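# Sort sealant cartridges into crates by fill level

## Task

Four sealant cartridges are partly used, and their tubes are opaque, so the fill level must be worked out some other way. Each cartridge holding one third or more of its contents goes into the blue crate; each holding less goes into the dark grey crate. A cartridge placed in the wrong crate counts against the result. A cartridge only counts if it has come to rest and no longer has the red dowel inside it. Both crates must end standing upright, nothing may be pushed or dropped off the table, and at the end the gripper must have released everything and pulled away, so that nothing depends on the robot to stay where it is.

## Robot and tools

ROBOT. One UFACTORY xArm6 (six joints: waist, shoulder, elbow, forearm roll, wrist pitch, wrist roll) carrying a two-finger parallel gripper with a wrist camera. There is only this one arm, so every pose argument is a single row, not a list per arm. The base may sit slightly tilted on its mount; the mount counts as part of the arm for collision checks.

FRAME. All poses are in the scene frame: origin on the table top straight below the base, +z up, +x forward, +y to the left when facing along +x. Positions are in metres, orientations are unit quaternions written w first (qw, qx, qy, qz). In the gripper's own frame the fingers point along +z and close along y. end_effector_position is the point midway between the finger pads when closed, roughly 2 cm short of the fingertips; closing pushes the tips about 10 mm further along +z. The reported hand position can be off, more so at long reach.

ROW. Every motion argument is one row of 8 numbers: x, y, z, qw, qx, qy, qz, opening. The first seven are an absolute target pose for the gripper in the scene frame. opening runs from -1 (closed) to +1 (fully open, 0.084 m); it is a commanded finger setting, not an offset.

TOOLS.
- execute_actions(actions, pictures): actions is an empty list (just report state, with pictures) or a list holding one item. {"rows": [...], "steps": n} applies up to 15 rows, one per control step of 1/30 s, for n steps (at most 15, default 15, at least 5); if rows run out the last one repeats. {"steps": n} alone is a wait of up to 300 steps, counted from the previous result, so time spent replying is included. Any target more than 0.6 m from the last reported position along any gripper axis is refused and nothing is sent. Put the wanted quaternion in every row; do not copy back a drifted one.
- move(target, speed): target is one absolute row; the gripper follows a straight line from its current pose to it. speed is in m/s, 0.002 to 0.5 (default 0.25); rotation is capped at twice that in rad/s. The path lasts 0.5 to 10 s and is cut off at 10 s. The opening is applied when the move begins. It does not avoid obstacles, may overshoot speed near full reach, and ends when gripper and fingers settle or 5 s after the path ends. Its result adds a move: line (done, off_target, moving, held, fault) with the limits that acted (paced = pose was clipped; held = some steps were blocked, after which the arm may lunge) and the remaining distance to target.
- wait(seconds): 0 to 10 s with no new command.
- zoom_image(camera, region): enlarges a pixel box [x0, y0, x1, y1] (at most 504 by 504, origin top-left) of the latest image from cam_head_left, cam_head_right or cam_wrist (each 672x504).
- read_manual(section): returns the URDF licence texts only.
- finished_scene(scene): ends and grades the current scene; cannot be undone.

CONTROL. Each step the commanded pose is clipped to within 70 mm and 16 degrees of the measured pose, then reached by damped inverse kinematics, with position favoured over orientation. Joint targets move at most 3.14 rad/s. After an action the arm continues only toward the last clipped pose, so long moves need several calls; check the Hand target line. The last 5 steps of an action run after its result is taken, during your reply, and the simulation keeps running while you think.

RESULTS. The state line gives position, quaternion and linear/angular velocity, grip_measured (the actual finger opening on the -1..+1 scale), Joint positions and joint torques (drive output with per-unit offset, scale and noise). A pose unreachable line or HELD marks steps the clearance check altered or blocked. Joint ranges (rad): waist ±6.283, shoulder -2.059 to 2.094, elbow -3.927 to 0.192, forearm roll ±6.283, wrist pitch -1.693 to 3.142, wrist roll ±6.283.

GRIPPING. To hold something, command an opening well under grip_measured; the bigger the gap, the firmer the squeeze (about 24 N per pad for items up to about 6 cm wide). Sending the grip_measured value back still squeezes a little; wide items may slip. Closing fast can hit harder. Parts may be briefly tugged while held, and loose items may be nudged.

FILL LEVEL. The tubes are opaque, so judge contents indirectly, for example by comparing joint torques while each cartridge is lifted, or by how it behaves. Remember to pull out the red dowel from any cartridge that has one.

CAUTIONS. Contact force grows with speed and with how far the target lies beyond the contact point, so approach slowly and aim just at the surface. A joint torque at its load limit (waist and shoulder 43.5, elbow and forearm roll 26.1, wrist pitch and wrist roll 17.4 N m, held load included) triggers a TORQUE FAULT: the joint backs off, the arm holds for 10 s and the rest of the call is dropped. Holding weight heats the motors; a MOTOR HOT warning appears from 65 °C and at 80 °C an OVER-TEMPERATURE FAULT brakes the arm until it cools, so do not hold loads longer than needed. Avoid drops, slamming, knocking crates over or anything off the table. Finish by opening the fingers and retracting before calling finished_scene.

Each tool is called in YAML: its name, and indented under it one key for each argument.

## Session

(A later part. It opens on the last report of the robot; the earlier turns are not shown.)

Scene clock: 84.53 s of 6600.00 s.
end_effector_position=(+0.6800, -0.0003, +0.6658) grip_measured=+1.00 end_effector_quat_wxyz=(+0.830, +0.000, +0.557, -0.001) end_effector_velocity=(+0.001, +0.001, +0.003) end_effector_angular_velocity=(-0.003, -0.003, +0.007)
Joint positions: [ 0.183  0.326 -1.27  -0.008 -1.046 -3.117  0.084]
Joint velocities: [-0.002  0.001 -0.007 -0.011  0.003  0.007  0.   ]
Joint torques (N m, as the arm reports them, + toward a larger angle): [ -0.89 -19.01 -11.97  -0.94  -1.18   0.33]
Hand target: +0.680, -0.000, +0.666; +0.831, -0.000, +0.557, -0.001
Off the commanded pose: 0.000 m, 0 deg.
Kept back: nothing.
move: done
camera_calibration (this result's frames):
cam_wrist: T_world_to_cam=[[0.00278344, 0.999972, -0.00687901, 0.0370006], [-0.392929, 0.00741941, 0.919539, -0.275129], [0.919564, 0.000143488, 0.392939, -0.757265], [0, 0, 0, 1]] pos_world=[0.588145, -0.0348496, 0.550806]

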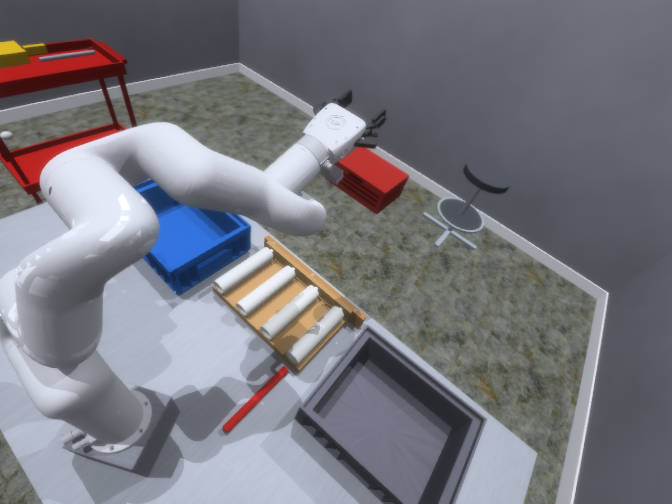

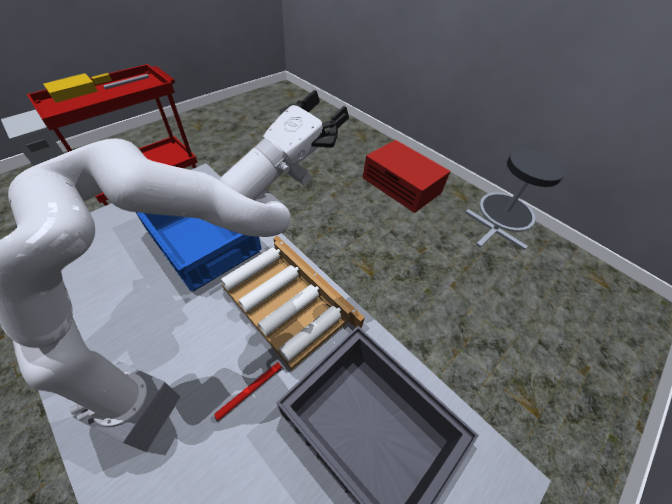

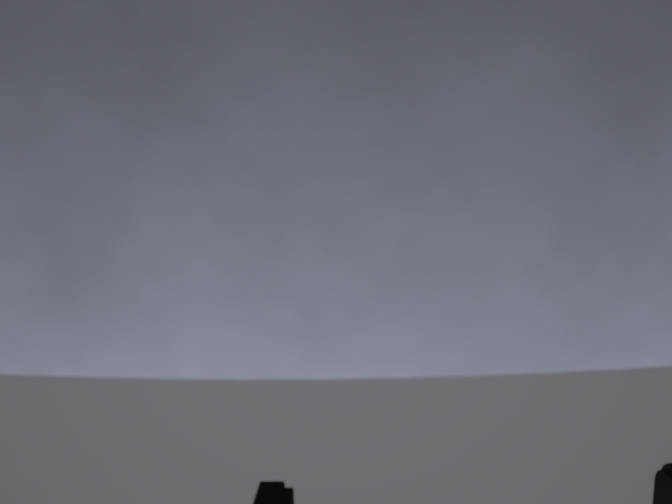

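q4≈0 now. Pitch down through the singularity in-plane.

move:
  target: [0.52,0.0,0.22,0,0,1,0,1.0]
  speed: 0.5

Scene clock: 87.27 s of 6600.00 s.
end_effector_position=(+0.5213, +0.0002, +0.2205) grip_measured=+1.00 end_effector_quat_wxyz=(+0.001, -0.001, +1.000, +0.001) end_effector_velocity=(-0.003, -0.000, -0.005) end_effector_angular_velocity=(-0.000, +0.020, +0.001)
Joint positions: [ 0.191  0.276 -1.106  0.025  0.797 -3.17   0.084]
Joint velocities: [-0.001  0.012 -0.008 -0.001  0.016 -0.001 -0.   ]
Joint torques (N m, as the arm reports them, + toward a larger angle): [ -0.95 -18.28 -11.63  -1.34  -1.65   0.39]
Hand target: +0.521, +0.000, +0.220; +0.000, -0.001, +1.000, +0.001
Off the commanded pose: 0.001 m, 0 deg.
Kept back: nothing.
move: done
camera_calibration (this result's frames):
cam_wrist: T_world_to_cam=[[-0.00853645, 0.999957, 0.0036566, 0.0374101], [0.999817, 0.00847246, 0.0171735, -0.455084], [0.0171418, 0.00380253, -0.999846, 0.341222], [0, 0, 0, 1]] pos_world=[0.44947, -0.0348503, 0.348848]

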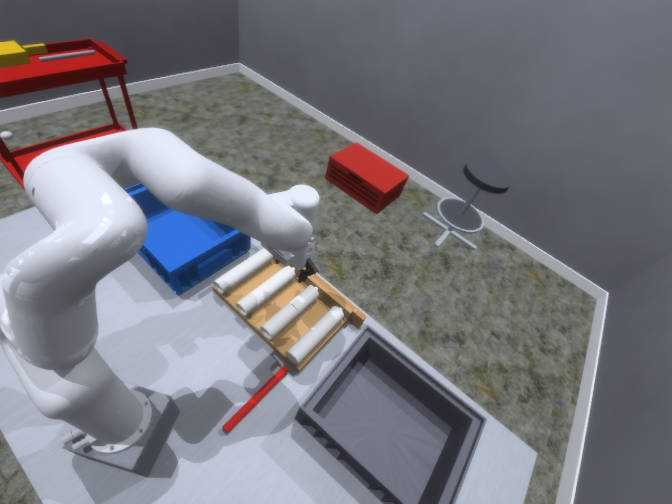

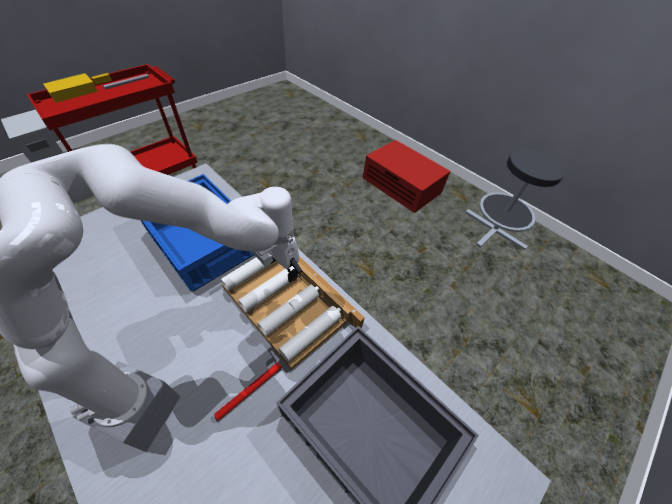

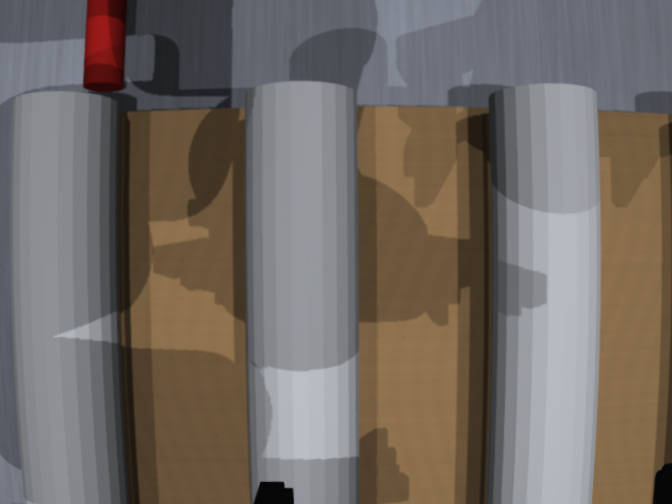

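move:
  target: [0.50,-0.047,0.12,0,0,1,0,1.0]
  speed: 0.4

Scene clock: 89.03 s of 6600.00 s.
end_effector_position=(+0.5006, -0.0468, +0.1205) grip_measured=+1.00 end_effector_quat_wxyz=(+0.001, -0.000, +1.000, -0.000) end_effector_velocity=(-0.004, -0.001, -0.005) end_effector_angular_velocity=(+0.001, +0.010, -0.002)
Joint positions: [ 0.102  0.449 -1.009  0.037  0.53  -3.272  0.084]
Joint velocities: [-0.003  0.008  0.005  0.001 -0.003 -0.002  0.   ]
Joint torques (N m, as the arm reports them, + toward a larger angle): [ -0.89 -18.45 -10.    -1.11  -1.47   0.36]
Hand target: +0.500, -0.047, +0.120; -0.000, -0.000, +1.000, -0.000
Off the commanded pose: 0.001 m, 0 deg.
Kept back: nothing.
move: done
camera_calibration (this result's frames):
cam_wrist: T_world_to_cam=[[-0.00633504, 0.999979, 0.00168316, 0.0837772], [0.999852, 0.00630725, 0.0160307, -0.432192], [0.0160198, 0.00178447, -0.99987, 0.2423], [0, 0, 0, 1]] pos_world=[0.428777, -0.0814818, 0.249056]

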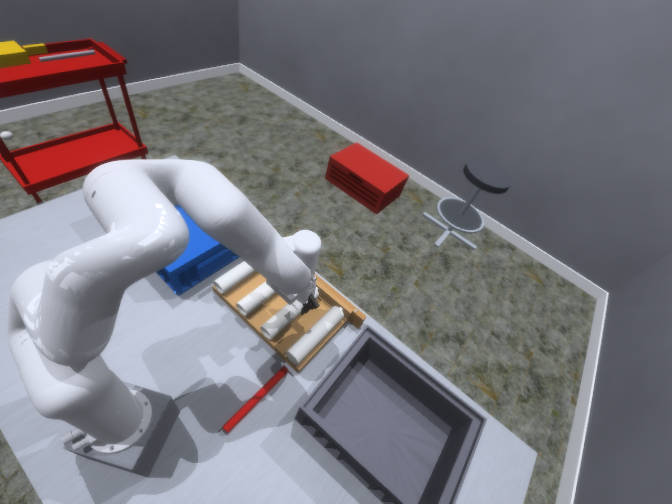

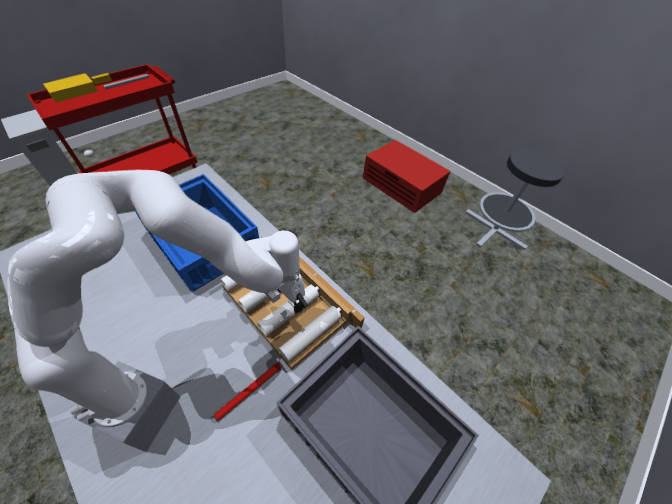

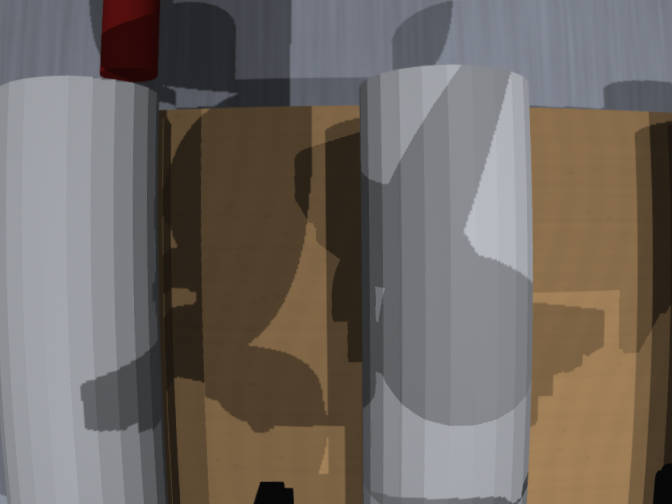

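move:
  target: [0.50,-0.0475,0.057,0,0,1,0,1.0]
  speed: 0.15

Scene clock: 90.17 s of 6600.00 s.
end_effector_position=(+0.5005, -0.0475, +0.0575) grip_measured=+1.00 end_effector_quat_wxyz=(+0.001, -0.000, +1.000, -0.000) end_effector_velocity=(-0.003, +0.000, -0.004) end_effector_angular_velocity=(+0.001, +0.008, +0.002)
Joint positions: [ 0.105  0.619 -1.047  0.049  0.398 -3.281  0.084]
Joint velocities: [-0.     0.007  0.001 -0.    -0.    -0.002 -0.   ]
Joint torques (N m, as the arm reports them, + toward a larger angle): [ -1.13 -19.64  -8.9   -1.12  -1.51   0.37]
Hand target: +0.500, -0.047, +0.057; +0.000, -0.000, +1.000, +0.000
Off the commanded pose: 0.001 m, 0 deg.
Kept back: nothing.
move: done
camera_calibration (this result's frames):
cam_wrist: T_world_to_cam=[[-0.00593011, 0.999981, 0.00185731, 0.0843602], [0.999857, 0.00589992, 0.0158589, -0.431138], [0.0158476, 0.00195109, -0.999873, 0.179339], [0, 0, 0, 1]] pos_world=[0.428735, -0.0821648, 0.185997]

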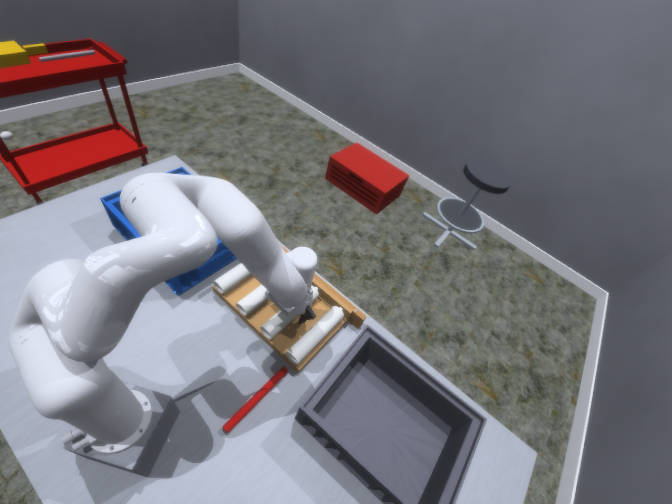

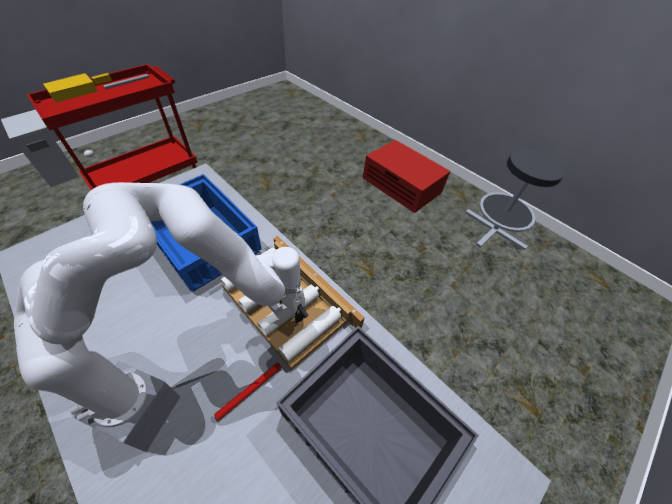

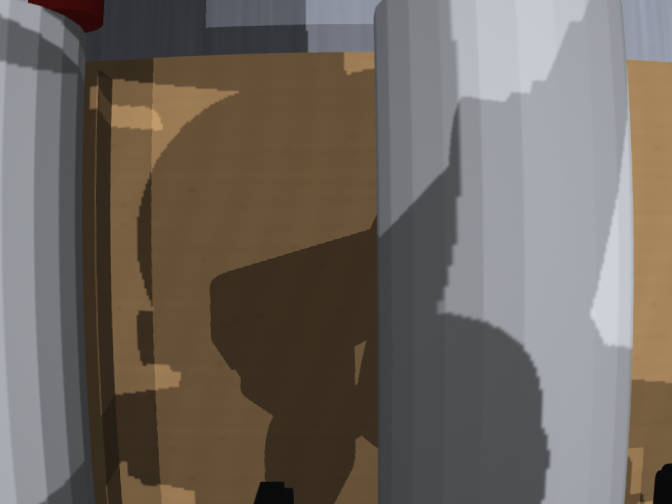

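No contact. Close slowly.

execute_actions:
  actions:
    - {"rows":[[0.50,-0.0475,0.056,0,0,1,0,0.85],[0.50,-0.0475,0.056,0,0,1,0,0.7],[0.50,-0.0475,0.056,0,0,1,0,0.58],[0.50,-0.0475,0.056,0,0,1,0,0.46],[0.50,-0.0475,0.056,0,0,1,0,0.36],[0.50,-0.0475,0.056,0,0,1,0,0.28],[0.50,-0.0475,0.056,0,0,1,0,0.2],[0.50,-0.0475,0.056,0,0,1,0,0.12],[0.50,-0.0475,0.056,0,0,1,0,0.04],[0.50,-0.0475,0.056,0,0,1,0,-0.05],[0.50,-0.0475,0.056,0,0,1,0,-0.15],[0.50,-0.0475,0.056,0,0,1,0,-0.25],[0.50,-0.0475,0.056,0,0,1,0,-0.35],[0.50,-0.0475,0.056,0,0,1,0,-0.45],[0.50,-0.0475,0.056,0,0,1,0,-0.5]],"steps":15}

execute_actions:
  actions:
    - {"rows":[[0.50,-0.0475,0.056,0,0,1,0,-0.5]],"steps":10}
  pictures: true

Scene clock: 90.80 s of 6600.00 s.
end_effector_position=(+0.5000, -0.0472, +0.0561) grip_measured=+0.10 end_effector_quat_wxyz=(-0.000, -0.000, +1.000, +0.000) end_effector_velocity=(-0.002, +0.002, -0.001) end_effector_angular_velocity=(+0.001, +0.005, +0.003)
Joint positions: [ 0.106  0.622 -1.047  0.049  0.396 -3.281  0.049]
Joint velocities: [ 0.004 -0.     0.005  0.001  0.     0.001 -0.   ]
Joint torques (N m, as the arm reports them, + toward a larger angle): [ -2.31 -19.01  -8.82  -1.23  -1.84   0.23]
Steps of this call (steps 1 to 9: nothing new was sent; steps 10 to 19: the first 10 steps of this action). Readings (end_effector_position):
10: (+0.5002, -0.0475, +0.0570)
11: (+0.5002, -0.0475, +0.0568)
13: (+0.5001, -0.0475, +0.0563)
17: (+0.4999, -0.0475, +0.0560)
19: the state above

Scene clock: 91.13 s of 6600.00 s.
end_effector_position=(+0.5000, -0.0473, +0.0561) grip_measured=+0.10 end_effector_quat_wxyz=(-0.000, -0.000, +1.000, +0.000) end_effector_velocity=(+0.000, -0.000, +0.000) end_effector_angular_velocity=(-0.000, -0.001, -0.000)
Joint positions: [ 0.105  0.623 -1.047  0.049  0.396 -3.281  0.049]
Joint velocities: [-0.     0.     0.    -0.    -0.001  0.     0.   ]
Joint torques (N m, as the arm reports them, + toward a larger angle): [ -2.38 -18.44  -8.96  -1.19  -1.99   0.28]
Off your previous action's commanded pose: 0.000 m, 0 deg at its last step (step 5 of this call).
Steps of this call (steps 1 to 5: the last 5 steps of your previous action; steps 6 to 10: the first 5 steps of this action). Readings (end_effector_position):
6: (+0.5000, -0.0472, +0.0561)
7: (+0.5000, -0.0473, +0.0561)
9: (+0.5000, -0.0473, +0.0561)
10: the state above
camera_calibration (this result's frames):
cam_wrist: T_world_to_cam=[[-0.00626306, 0.999979, 0.00192843, 0.0842878], [0.999873, 0.0062341, 0.0146706, -0.430543], [0.0146583, 0.00202007, -0.999891, 0.178526], [0, 0, 0, 1]] pos_world=[0.428399, -0.0819626, 0.18466]

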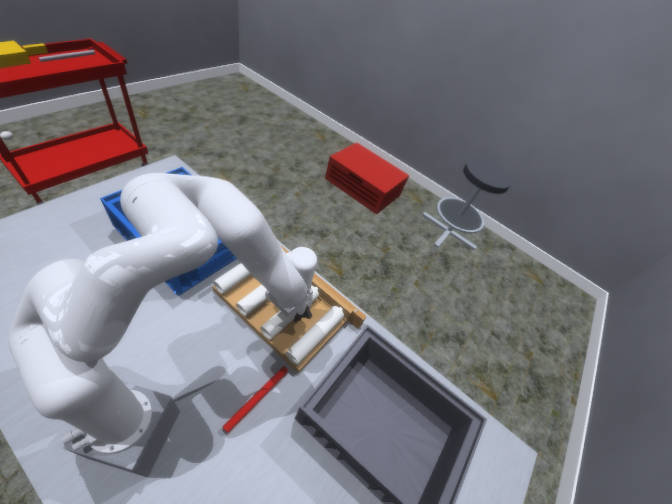

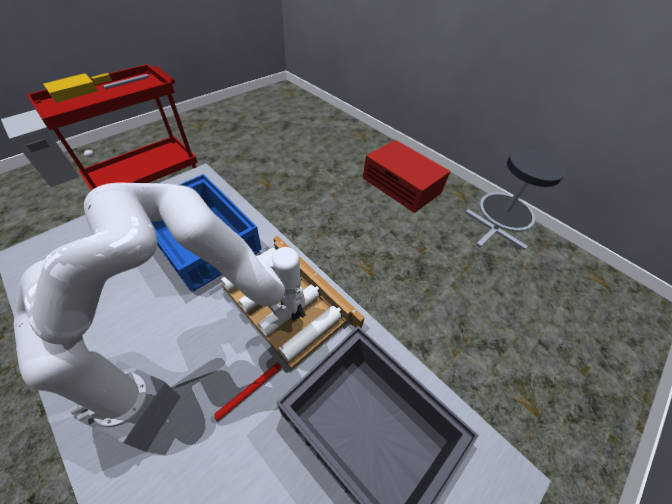

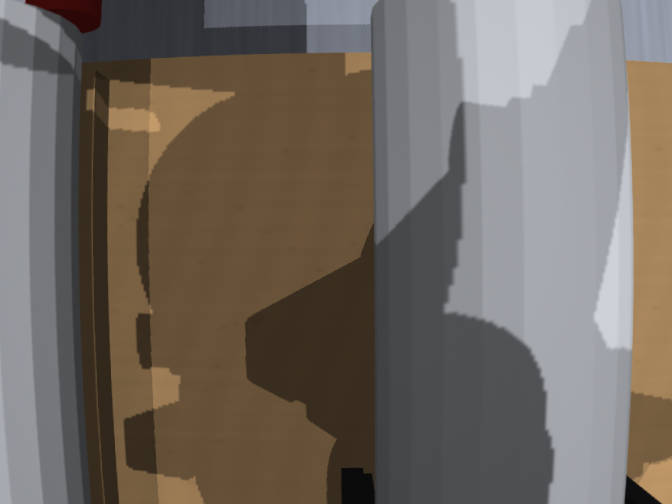

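move:
  target: [0.50,-0.0475,0.10,0,0,1,0,-0.5]
  speed: 0.1

Scene clock: 92.20 s of 6600.00 s.
end_effector_position=(+0.4995, -0.0475, +0.0995) grip_measured=+0.10 end_effector_quat_wxyz=(-0.001, +0.000, +1.000, +0.000) end_effector_velocity=(+0.001, -0.000, +0.002) end_effector_angular_velocity=(-0.000, -0.004, +0.001)
Joint positions: [ 0.102  0.503 -1.016  0.041  0.486 -3.275  0.048]
Joint velocities: [-0.    -0.005 -0.001  0.     0.001 -0.001  0.   ]
Joint torques (N m, as the arm reports them, + toward a larger angle): [ -1.08 -20.68 -10.63  -1.06  -1.86   0.32]
Hand target: +0.500, -0.048, +0.100; -0.000, +0.000, +1.000, -0.000
Off your previous action's commanded pose: 0.000 m, 0 deg at its last step (step 5 of this call).
Off the commanded pose: 0.001 m, 0 deg.
Kept back: nothing.
move: done
camera_calibration (this result's frames):
cam_wrist: T_world_to_cam=[[-0.00578825, 0.999981, 0.00197253, 0.0841535], [0.999894, 0.0057613, 0.0134069, -0.430535], [0.0133953, 0.00204993, -0.999908, 0.222558], [0, 0, 0, 1]] pos_world=[0.427995, -0.0821278, 0.228144]

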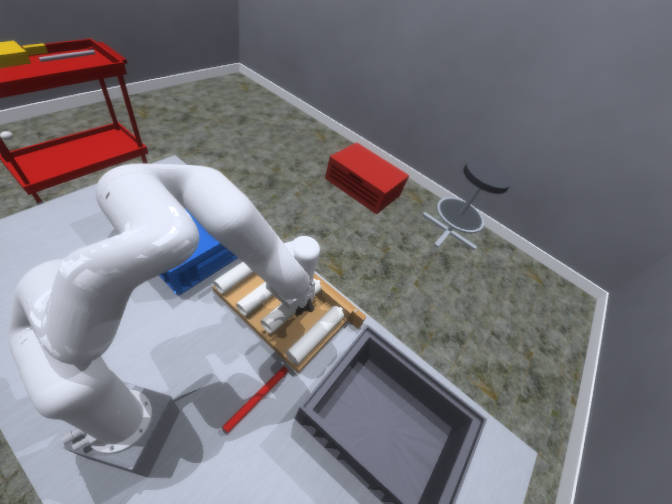

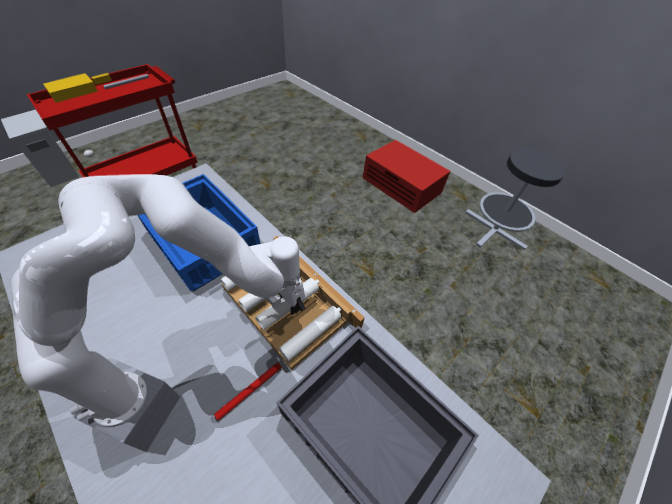

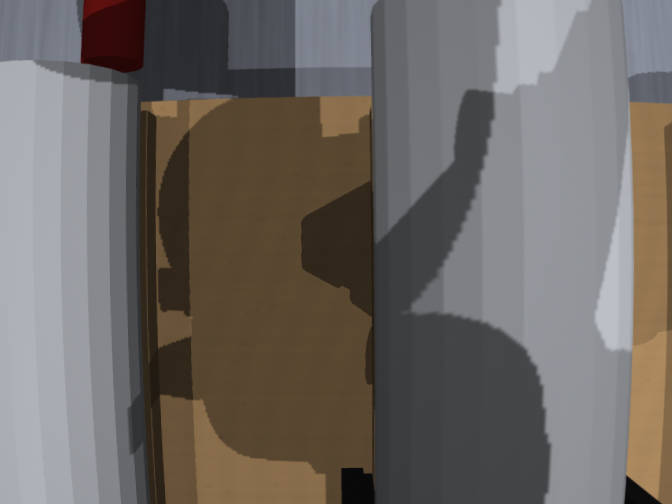

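move:
  target: [0.49,-0.03,0.22,0,0,1,0,-0.5]
  speed: 0.3

move:
  target: [0.39,0.45,0.23,0,-0.7071,0.7071,0,-0.5]
  speed: 0.4

Scene clock: 93.67 s of 6600.00 s.
end_effector_position=(+0.4894, -0.0300, +0.2192) grip_measured=+0.10 end_effector_quat_wxyz=(-0.001, +0.000, +1.000, +0.000) end_effector_velocity=(+0.005, +0.000, +0.008) end_effector_angular_velocity=(-0.001, -0.017, +0.001)
Joint positions: [ 0.129  0.192 -0.982  0.026  0.762 -3.231  0.048]
Joint velocities: [ 0.001 -0.011 -0.007  0.     0.001 -0.001 -0.   ]
Joint torques (N m, as the arm reports them, + toward a larger angle): [ -1.02 -17.77 -12.72  -1.43  -1.85   0.27]
Hand target: +0.490, -0.030, +0.220; +0.000, +0.000, +1.000, -0.000
Off the commanded pose: 0.001 m, 0 deg.
Kept back: nothing.
move: done
camera_calibration (this result's frames):
cam_wrist: T_world_to_cam=[[-0.00560526, 0.999982, 0.00194477, 0.0663048], [0.999903, 0.00557994, 0.012789, -0.422008], [0.012778, 0.00201626, -0.999916, 0.342695], [0, 0, 0, 1]] pos_world=[0.41796, -0.0646398, 0.347935]

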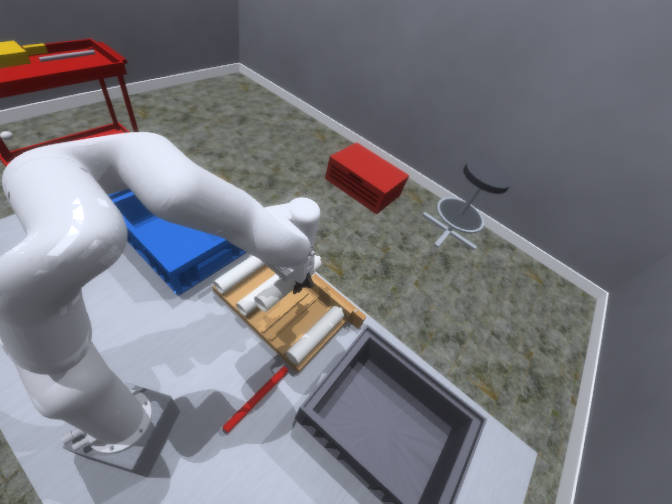

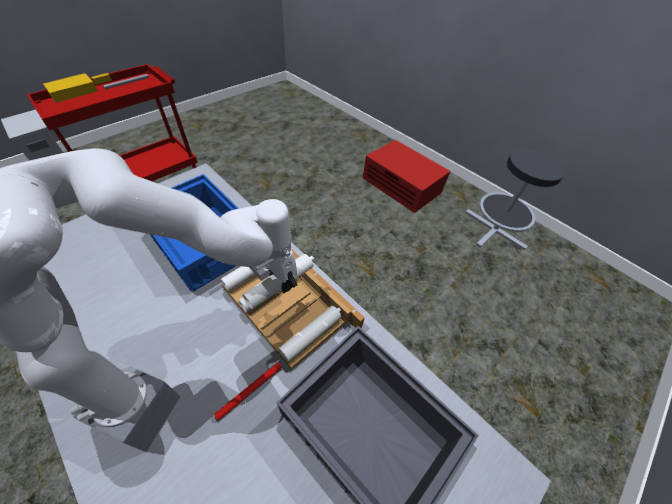

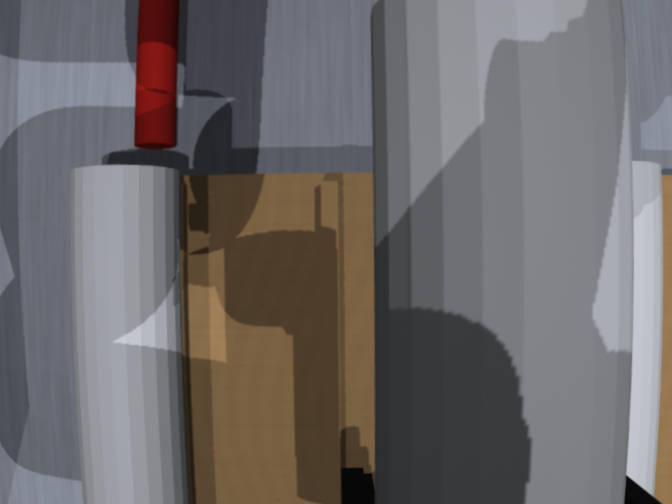

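Scene clock: 96.17 s of 6600.00 s.
end_effector_position=(+0.3914, +0.4506, +0.2301) grip_measured=+0.10 end_effector_quat_wxyz=(-0.001, +0.707, -0.708, -0.001) end_effector_velocity=(-0.001, +0.004, +0.001) end_effector_angular_velocity=(+0.001, -0.000, +0.008)
Joint positions: [ 1.061  0.493 -1.47  -0.014  0.943 -3.841  0.048]
Joint velocities: [ 0.005  0.006 -0.013  0.001  0.006 -0.003 -0.   ]
Joint torques (N m, as the arm reports them, + toward a larger angle): [ -0.03 -23.58 -13.94  -1.28  -1.83   0.42]
Hand target: +0.391, +0.451, +0.230; -0.001, +0.707, -0.707, -0.001
Off the commanded pose: 0.001 m, 0 deg.
Kept back: nothing.
move: done
camera_calibration (this result's frames):
cam_wrist: T_world_to_cam=[[-0.999988, -0.00447174, 0.00200247, 0.42691], [-0.00443805, 0.999854, 0.0165228, -0.382616], [-0.00207606, 0.0165137, -0.999861, 0.353114], [0, 0, 0, 1]] pos_world=[0.42594, 0.378638, 0.358532]

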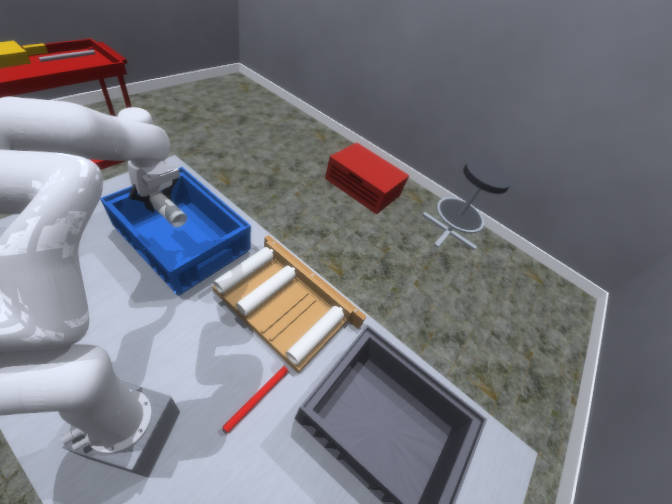

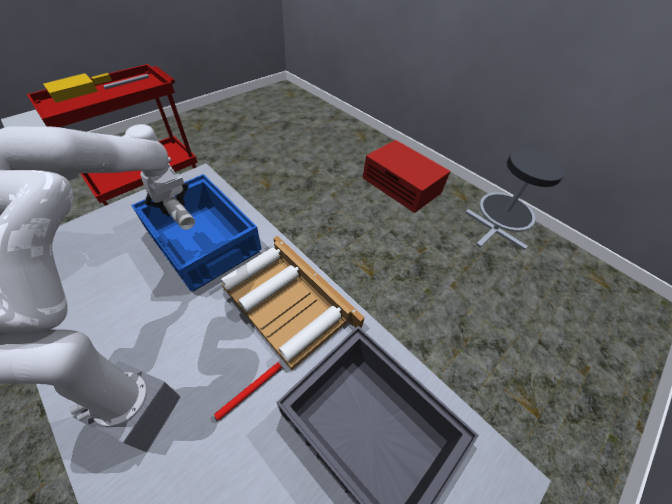

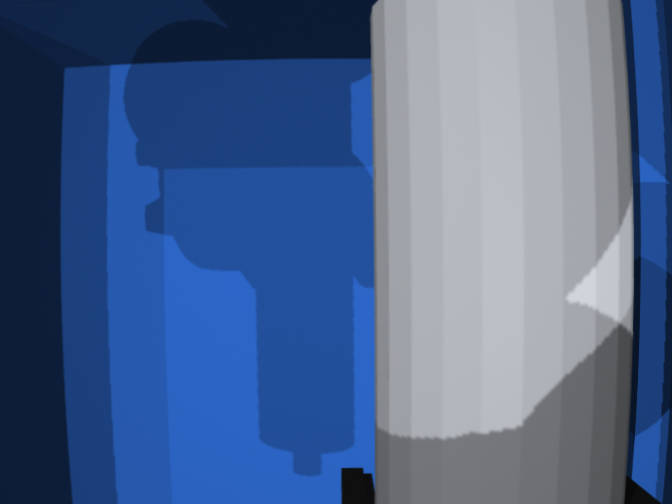

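move:
  target: [0.395,0.45,0.075,0,-0.7071,0.7071,0,-0.5]
  speed: 0.25

Scene clock: 97.77 s of 6600.00 s.
end_effector_position=(+0.3956, +0.4507, +0.0760) grip_measured=+0.10 end_effector_quat_wxyz=(-0.001, +0.707, -0.707, -0.000) end_effector_velocity=(-0.006, -0.008, -0.012) end_effector_angular_velocity=(-0.020, +0.018, -0.002)
Joint positions: [ 1.052  0.795 -1.477 -0.021  0.648 -3.844  0.048]
Joint velocities: [-0.001  0.015  0.009  0.001  0.003  0.001 -0.   ]
Joint torques (N m, as the arm reports them, + toward a larger angle): [ -0.29 -25.51 -12.18  -1.04  -1.84   0.41]
Hand target: +0.395, +0.450, +0.075; +0.000, +0.707, -0.707, -0.000
Off the commanded pose: 0.001 m, 0 deg.
Kept back: nothing.
move: done
camera_calibration (this result's frames):
cam_wrist: T_world_to_cam=[[-0.999982, -0.00602352, 0.000550152, 0.432256], [-0.00601369, 0.999848, 0.0163938, -0.37961], [-0.000648816, 0.0163901, -0.999865, 0.198561], [0, 0, 0, 1]] pos_world=[0.430094, 0.378901, 0.20452]

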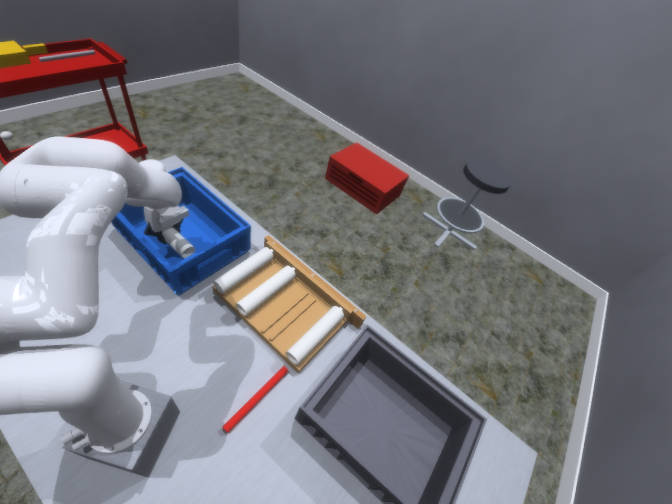

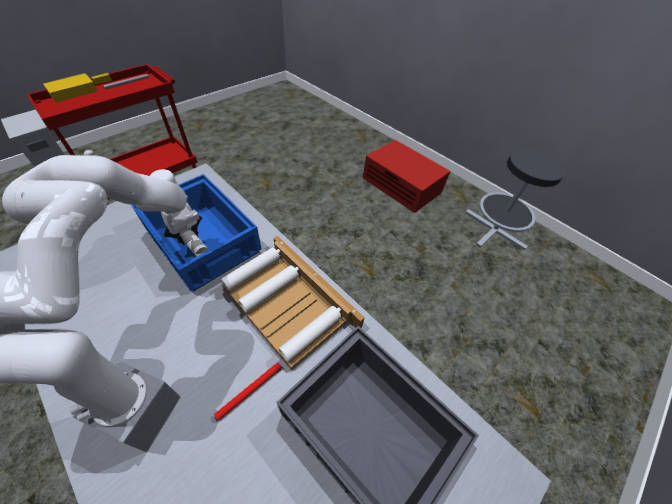

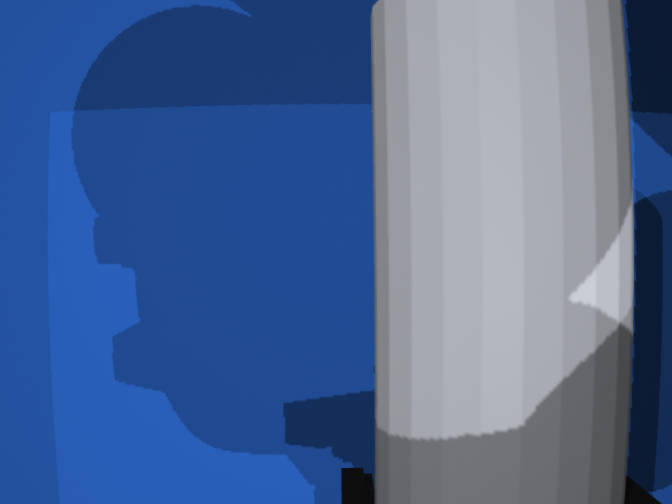

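move:
  target: [0.395,0.45,0.047,0,-0.7071,0.7071,0,-0.5]
  speed: 0.06

Scene clock: 98.93 s of 6600.00 s.
end_effector_position=(+0.3953, +0.4503, +0.0475) grip_measured=+0.10 end_effector_quat_wxyz=(-0.000, +0.707, -0.707, -0.000) end_effector_velocity=(+0.002, +0.002, +0.002) end_effector_angular_velocity=(+0.006, -0.005, +0.001)
Joint positions: [ 1.051  0.863 -1.501 -0.022  0.605 -3.843  0.048]
Joint velocities: [-0.     0.    -0.004 -0.001 -0.004 -0.001 -0.   ]
Joint torques (N m, as the arm reports them, + toward a larger angle): [ -0.28 -25.04 -11.52  -1.09  -1.85   0.31]
Hand target: +0.395, +0.450, +0.047; +0.000, +0.707, -0.707, -0.000
Off the commanded pose: 0.001 m, 0 deg.
Kept back: nothing.
move: done
camera_calibration (this result's frames):
cam_wrist: T_world_to_cam=[[-0.999982, -0.0058805, 0.00129624, 0.431811], [-0.00585983, 0.999864, 0.0154137, -0.378717], [-0.0013867, 0.0154058, -0.99988, 0.170789], [0, 0, 0, 1]] pos_world=[0.429821, 0.378574, 0.176046]

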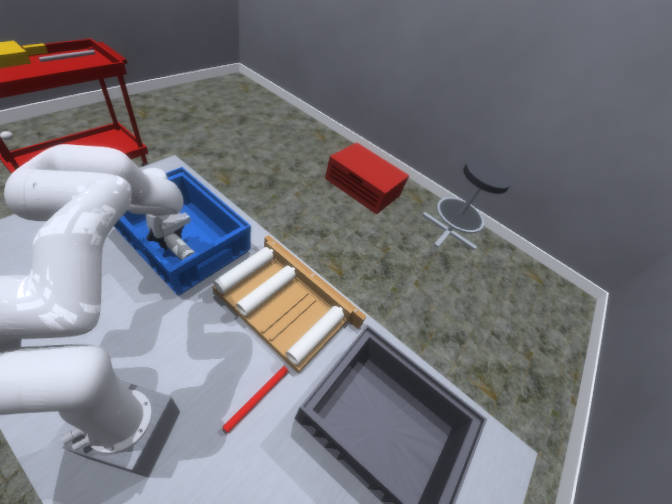

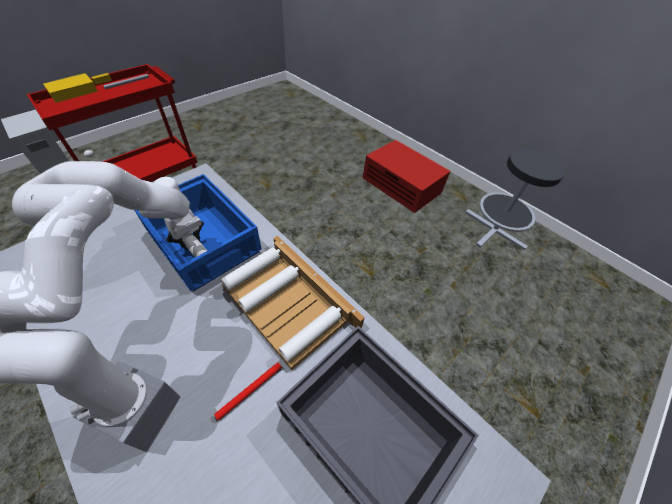

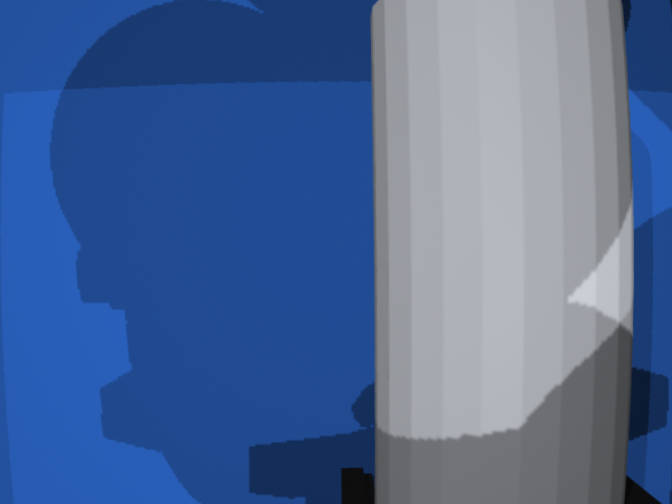

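execute_actions:
  actions:
    - {"rows":[[0.395,0.45,0.046,0,-0.7071,0.7071,0,-0.5],[0.395,0.45,0.045,0,-0.7071,0.7071,0,-0.5],[0.395,0.45,0.044,0,-0.7071,0.7071,0,-0.5],[0.395,0.45,0.043,0,-0.7071,0.7071,0,-0.5],[0.395,0.45,0.042,0,-0.7071,0.7071,0,-0.5]],"steps":14}

Scene clock: 99.37 s of 6600.00 s.
end_effector_position=(+0.3947, +0.4496, +0.0420) grip_measured=+0.10 end_effector_quat_wxyz=(+0.001, +0.707, -0.707, +0.000) end_effector_velocity=(-0.002, -0.002, -0.009) end_effector_angular_velocity=(-0.006, +0.005, -0.001)
Joint positions: [ 1.051  0.875 -1.505 -0.022  0.599 -3.843  0.048]
Joint velocities: [-0.     0.02  -0.005  0.    -0.007  0.001  0.   ]
Joint torques (N m, as the arm reports them, + toward a larger angle): [ -0.12 -26.47 -11.95  -1.26  -1.95   0.35]
Steps of this call (steps 1 to 4: nothing new was sent; steps 5 to 13: the first 9 steps of this action). Readings (end_effector_position):
5: (+0.3951, +0.4501, +0.0471)
6: (+0.3951, +0.4501, +0.0469)
8: (+0.3952, +0.4503, +0.0459)
12: (+0.3948, +0.4497, +0.0424)
13: the state above

execute_actions:
  actions:
    - {"rows":[[0.395,0.45,0.041,0,-0.7071,0.7071,0,-0.5],[0.395,0.45,0.040,0,-0.7071,0.7071,0,-0.5],[0.395,0.45,0.039,0,-0.7071,0.7071,0,-0.5],[0.395,0.45,0.038,0,-0.7071,0.7071,0,-0.5],[0.395,0.45,0.037,0,-0.7071,0.7071,0,-0.5]],"steps":14}

Scene clock: 99.87 s of 6600.00 s.
end_effector_position=(+0.3957, +0.4508, +0.0388) grip_measured=+0.10 end_effector_quat_wxyz=(-0.001, +0.707, -0.707, -0.000) end_effector_velocity=(+0.005, +0.005, -0.000) end_effector_angular_velocity=(+0.013, -0.012, -0.001)
Joint positions: [ 1.051  0.885 -1.513 -0.023  0.592 -3.842  0.048]
Joint velocities: [-0.001  0.011 -0.016 -0.    -0.012  0.    -0.   ]
Joint torques (N m, as the arm reports them, + toward a larger angle): [ -0.61 -22.4  -10.19  -1.1   -1.68   0.22]
Off your previous action's commanded pose: 0.000 m, 0 deg at its last step (step 5 of this call).
Steps of this call (steps 1 to 5: the last 5 steps of your previous action; step 6: nothing new was sent; steps 7 to 15: the first 9 steps of this action). Readings (end_effector_position):
7: (+0.3951, +0.4502, +0.0422)
8: (+0.3952, +0.4502, +0.0420)
10: (+0.3953, +0.4503, +0.0409)
14: (+0.3956, +0.4507, +0.0388)
15: the state above

execute_actions:
  actions:
    - {"rows":[[0.395,0.45,0.040,0,-0.7071,0.7071,0,-0.3],[0.395,0.45,0.040,0,-0.7071,0.7071,0,-0.1],[0.395,0.45,0.040,0,-0.7071,0.7071,0,0.05],[0.395,0.45,0.040,0,-0.7071,0.7071,0,0.15],[0.395,0.45,0.040,0,-0.7071,0.7071,0,0.3],[0.395,0.45,0.040,0,-0.7071,0.7071,0,0.45],[0.395,0.45,0.040,0,-0.7071,0.7071,0,0.6],[0.395,0.45,0.040,0,-0.7071,0.7071,0,0.7]],"steps":15}

move:
  target: [0.395,0.45,0.21,0,-0.7071,0.7071,0,0.7]
  speed: 0.3

Scene clock: 100.47 s of 6600.00 s.
end_effector_position=(+0.3946, +0.4495, +0.0392) grip_measured=+0.68 end_effector_quat_wxyz=(+0.001, +0.707, -0.707, +0.000) end_effector_velocity=(+0.003, +0.004, +0.007) end_effector_angular_velocity=(+0.009, -0.007, +0.001)
Joint positions: [ 1.051  0.882 -1.508 -0.022  0.596 -3.842  0.072]
Joint velocities: [ 0.    -0.009 -0.005  0.     0.003 -0.001  0.016]
Joint torques (N m, as the arm reports them, + toward a larger angle): [ -0.35 -23.35 -10.49  -1.12  -1.61   0.23]
Off your previous action's commanded pose: 0.002 m, 0 deg at its last step (step 5 of this call).
Steps of this call (steps 1 to 5: the last 5 steps of your previous action; steps 6 to 8: nothing new was sent; steps 9 to 18: the first 10 steps of this action). Readings (end_effector_position):
9: (+0.3958, +0.4509, +0.0386)
10: (+0.3957, +0.4508, +0.0388)
12: (+0.3951, +0.4502, +0.0389)
16: (+0.3944, +0.4493, +0.0387)
18: the state above

Scene clock: 101.80 s of 6600.00 s.
end_effector_position=(+0.3945, +0.4494, +0.2090) grip_measured=+0.70 end_effector_quat_wxyz=(+0.001, +0.707, -0.707, +0.000) end_effector_velocity=(+0.004, +0.004, +0.010) end_effector_angular_velocity=(+0.015, -0.012, +0.001)
Joint positions: [ 1.056  0.531 -1.465 -0.016  0.905 -3.846  0.073]
Joint velocities: [-0.    -0.012 -0.009  0.     0.002 -0.001  0.   ]
Joint torques (N m, as the arm reports them, + toward a larger angle): [ -0.5  -21.45 -12.25  -1.13  -1.39   0.37]
Hand target: +0.395, +0.450, +0.210; -0.000, +0.707, -0.707, +0.000
Off your previous action's commanded pose: 0.000 m, 0 deg at its last step (step 5 of this call).
Off the commanded pose: 0.001 m, 0 deg.
Kept back: nothing.
move: done
camera_calibration (this result's frames):
cam_wrist: T_world_to_cam=[[-0.999979, -0.00571653, 0.00310673, 0.43043], [-0.0056753, 0.999898, 0.0131224, -0.379951], [-0.00318142, 0.0131045, -0.999909, 0.334092], [0, 0, 0, 1]] pos_world=[0.429328, 0.377995, 0.33771]

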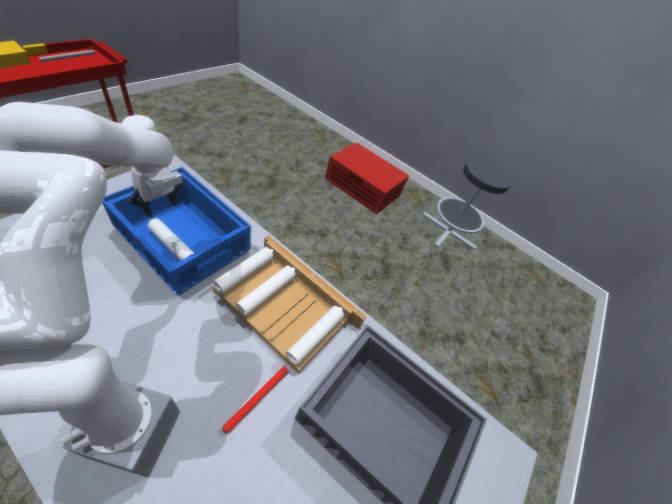

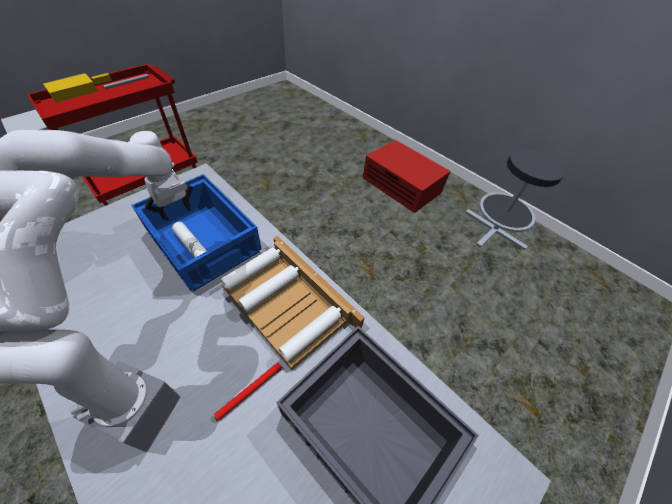

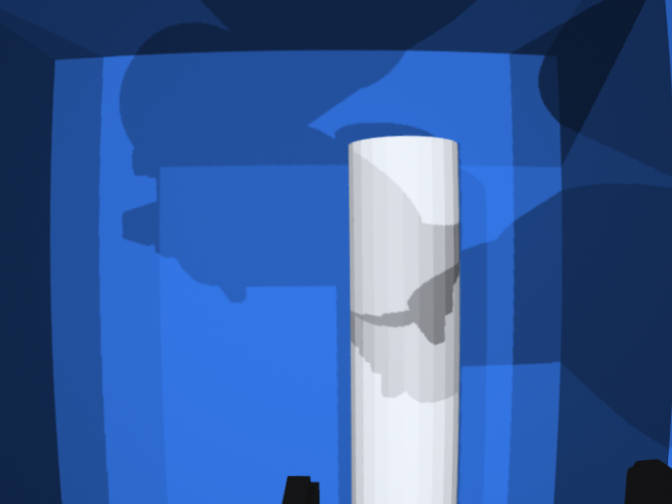

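move:
  target: [0.51,-0.161,0.13,0,0,1,0,1.0]
  speed: 0.5

action 0: the call puts the target (arm/x, arm/y, arm/z) 0.610 m from end_effector_position in the last result along the gripper's own x axis as it stood there; a target may be at most 0.6 m away along each of those axes, so nothing of the call was run and nothing moved. Command a nearer target, and go on from there in a later call.

move:
  target: [0.51,-0.145,0.13,0,0,1,0,1.0]
  speed: 0.5

Scene clock: 104.33 s of 6600.00 s.
end_effector_position=(+0.5086, -0.1458, +0.1301) grip_measured=+1.00 end_effector_quat_wxyz=(+0.000, -0.001, +1.000, -0.001) end_effector_velocity=(-0.000, -0.004, -0.001) end_effector_angular_velocity=(+0.000, +0.002, -0.007)
Joint positions: [-0.085  0.497 -1.125  0.039  0.602 -3.46   0.084]
Joint velocities: [-0.007  0.006 -0.006 -0.     0.003  0.001  0.   ]
Joint torques (N m, as the arm reports them, + toward a larger angle): [ -0.92 -19.65 -10.44  -1.17  -1.52   0.22]
Hand target: +0.509, -0.146, +0.130; +0.000, -0.000, +1.000, -0.001
Off the commanded pose: 0.002 m, 0 deg.
Kept back: nothing.
move: done
camera_calibration (this result's frames):
cam_wrist: T_world_to_cam=[[-0.00737059, 0.999973, -0.000259299, 0.183544], [0.99986, 0.00737365, 0.0149987, -0.439492], [0.0150002, -0.000148713, -0.999887, 0.252114], [0, 0, 0, 1]] pos_world=[0.437002, -0.180261, 0.258726]

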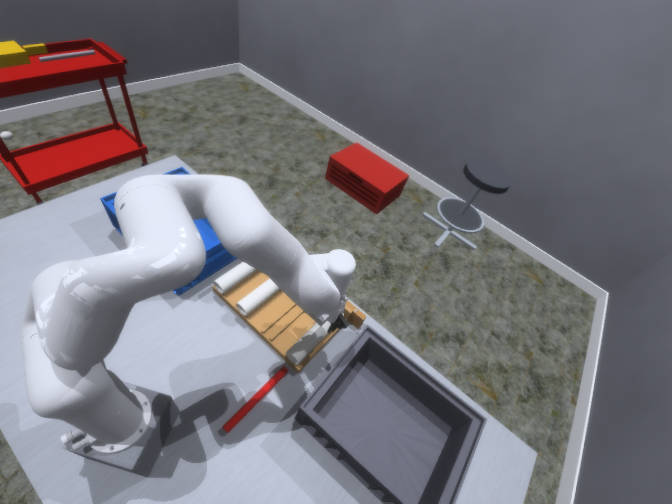

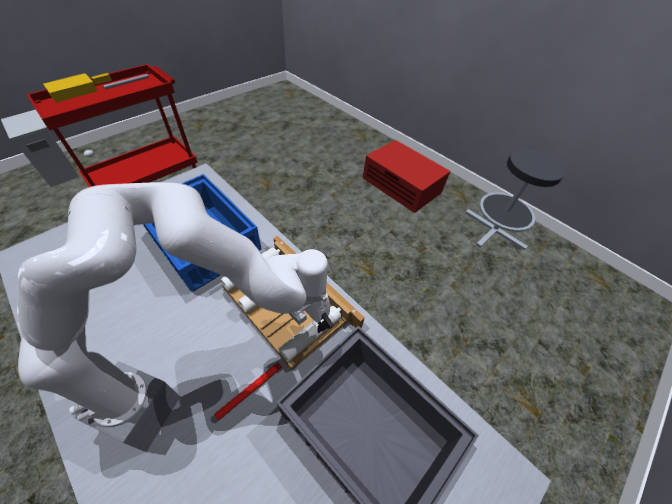

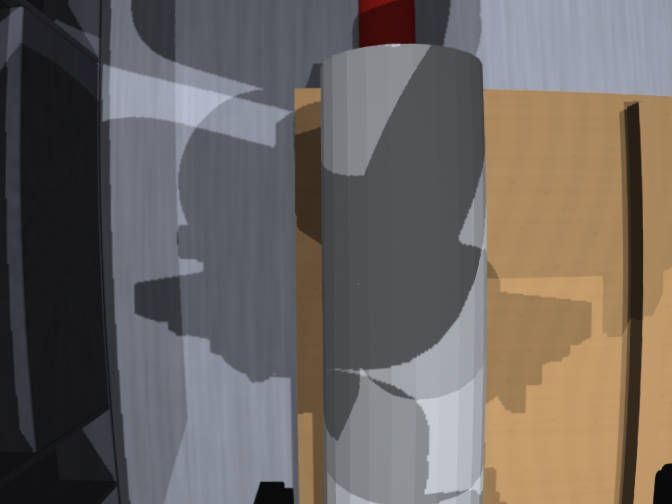

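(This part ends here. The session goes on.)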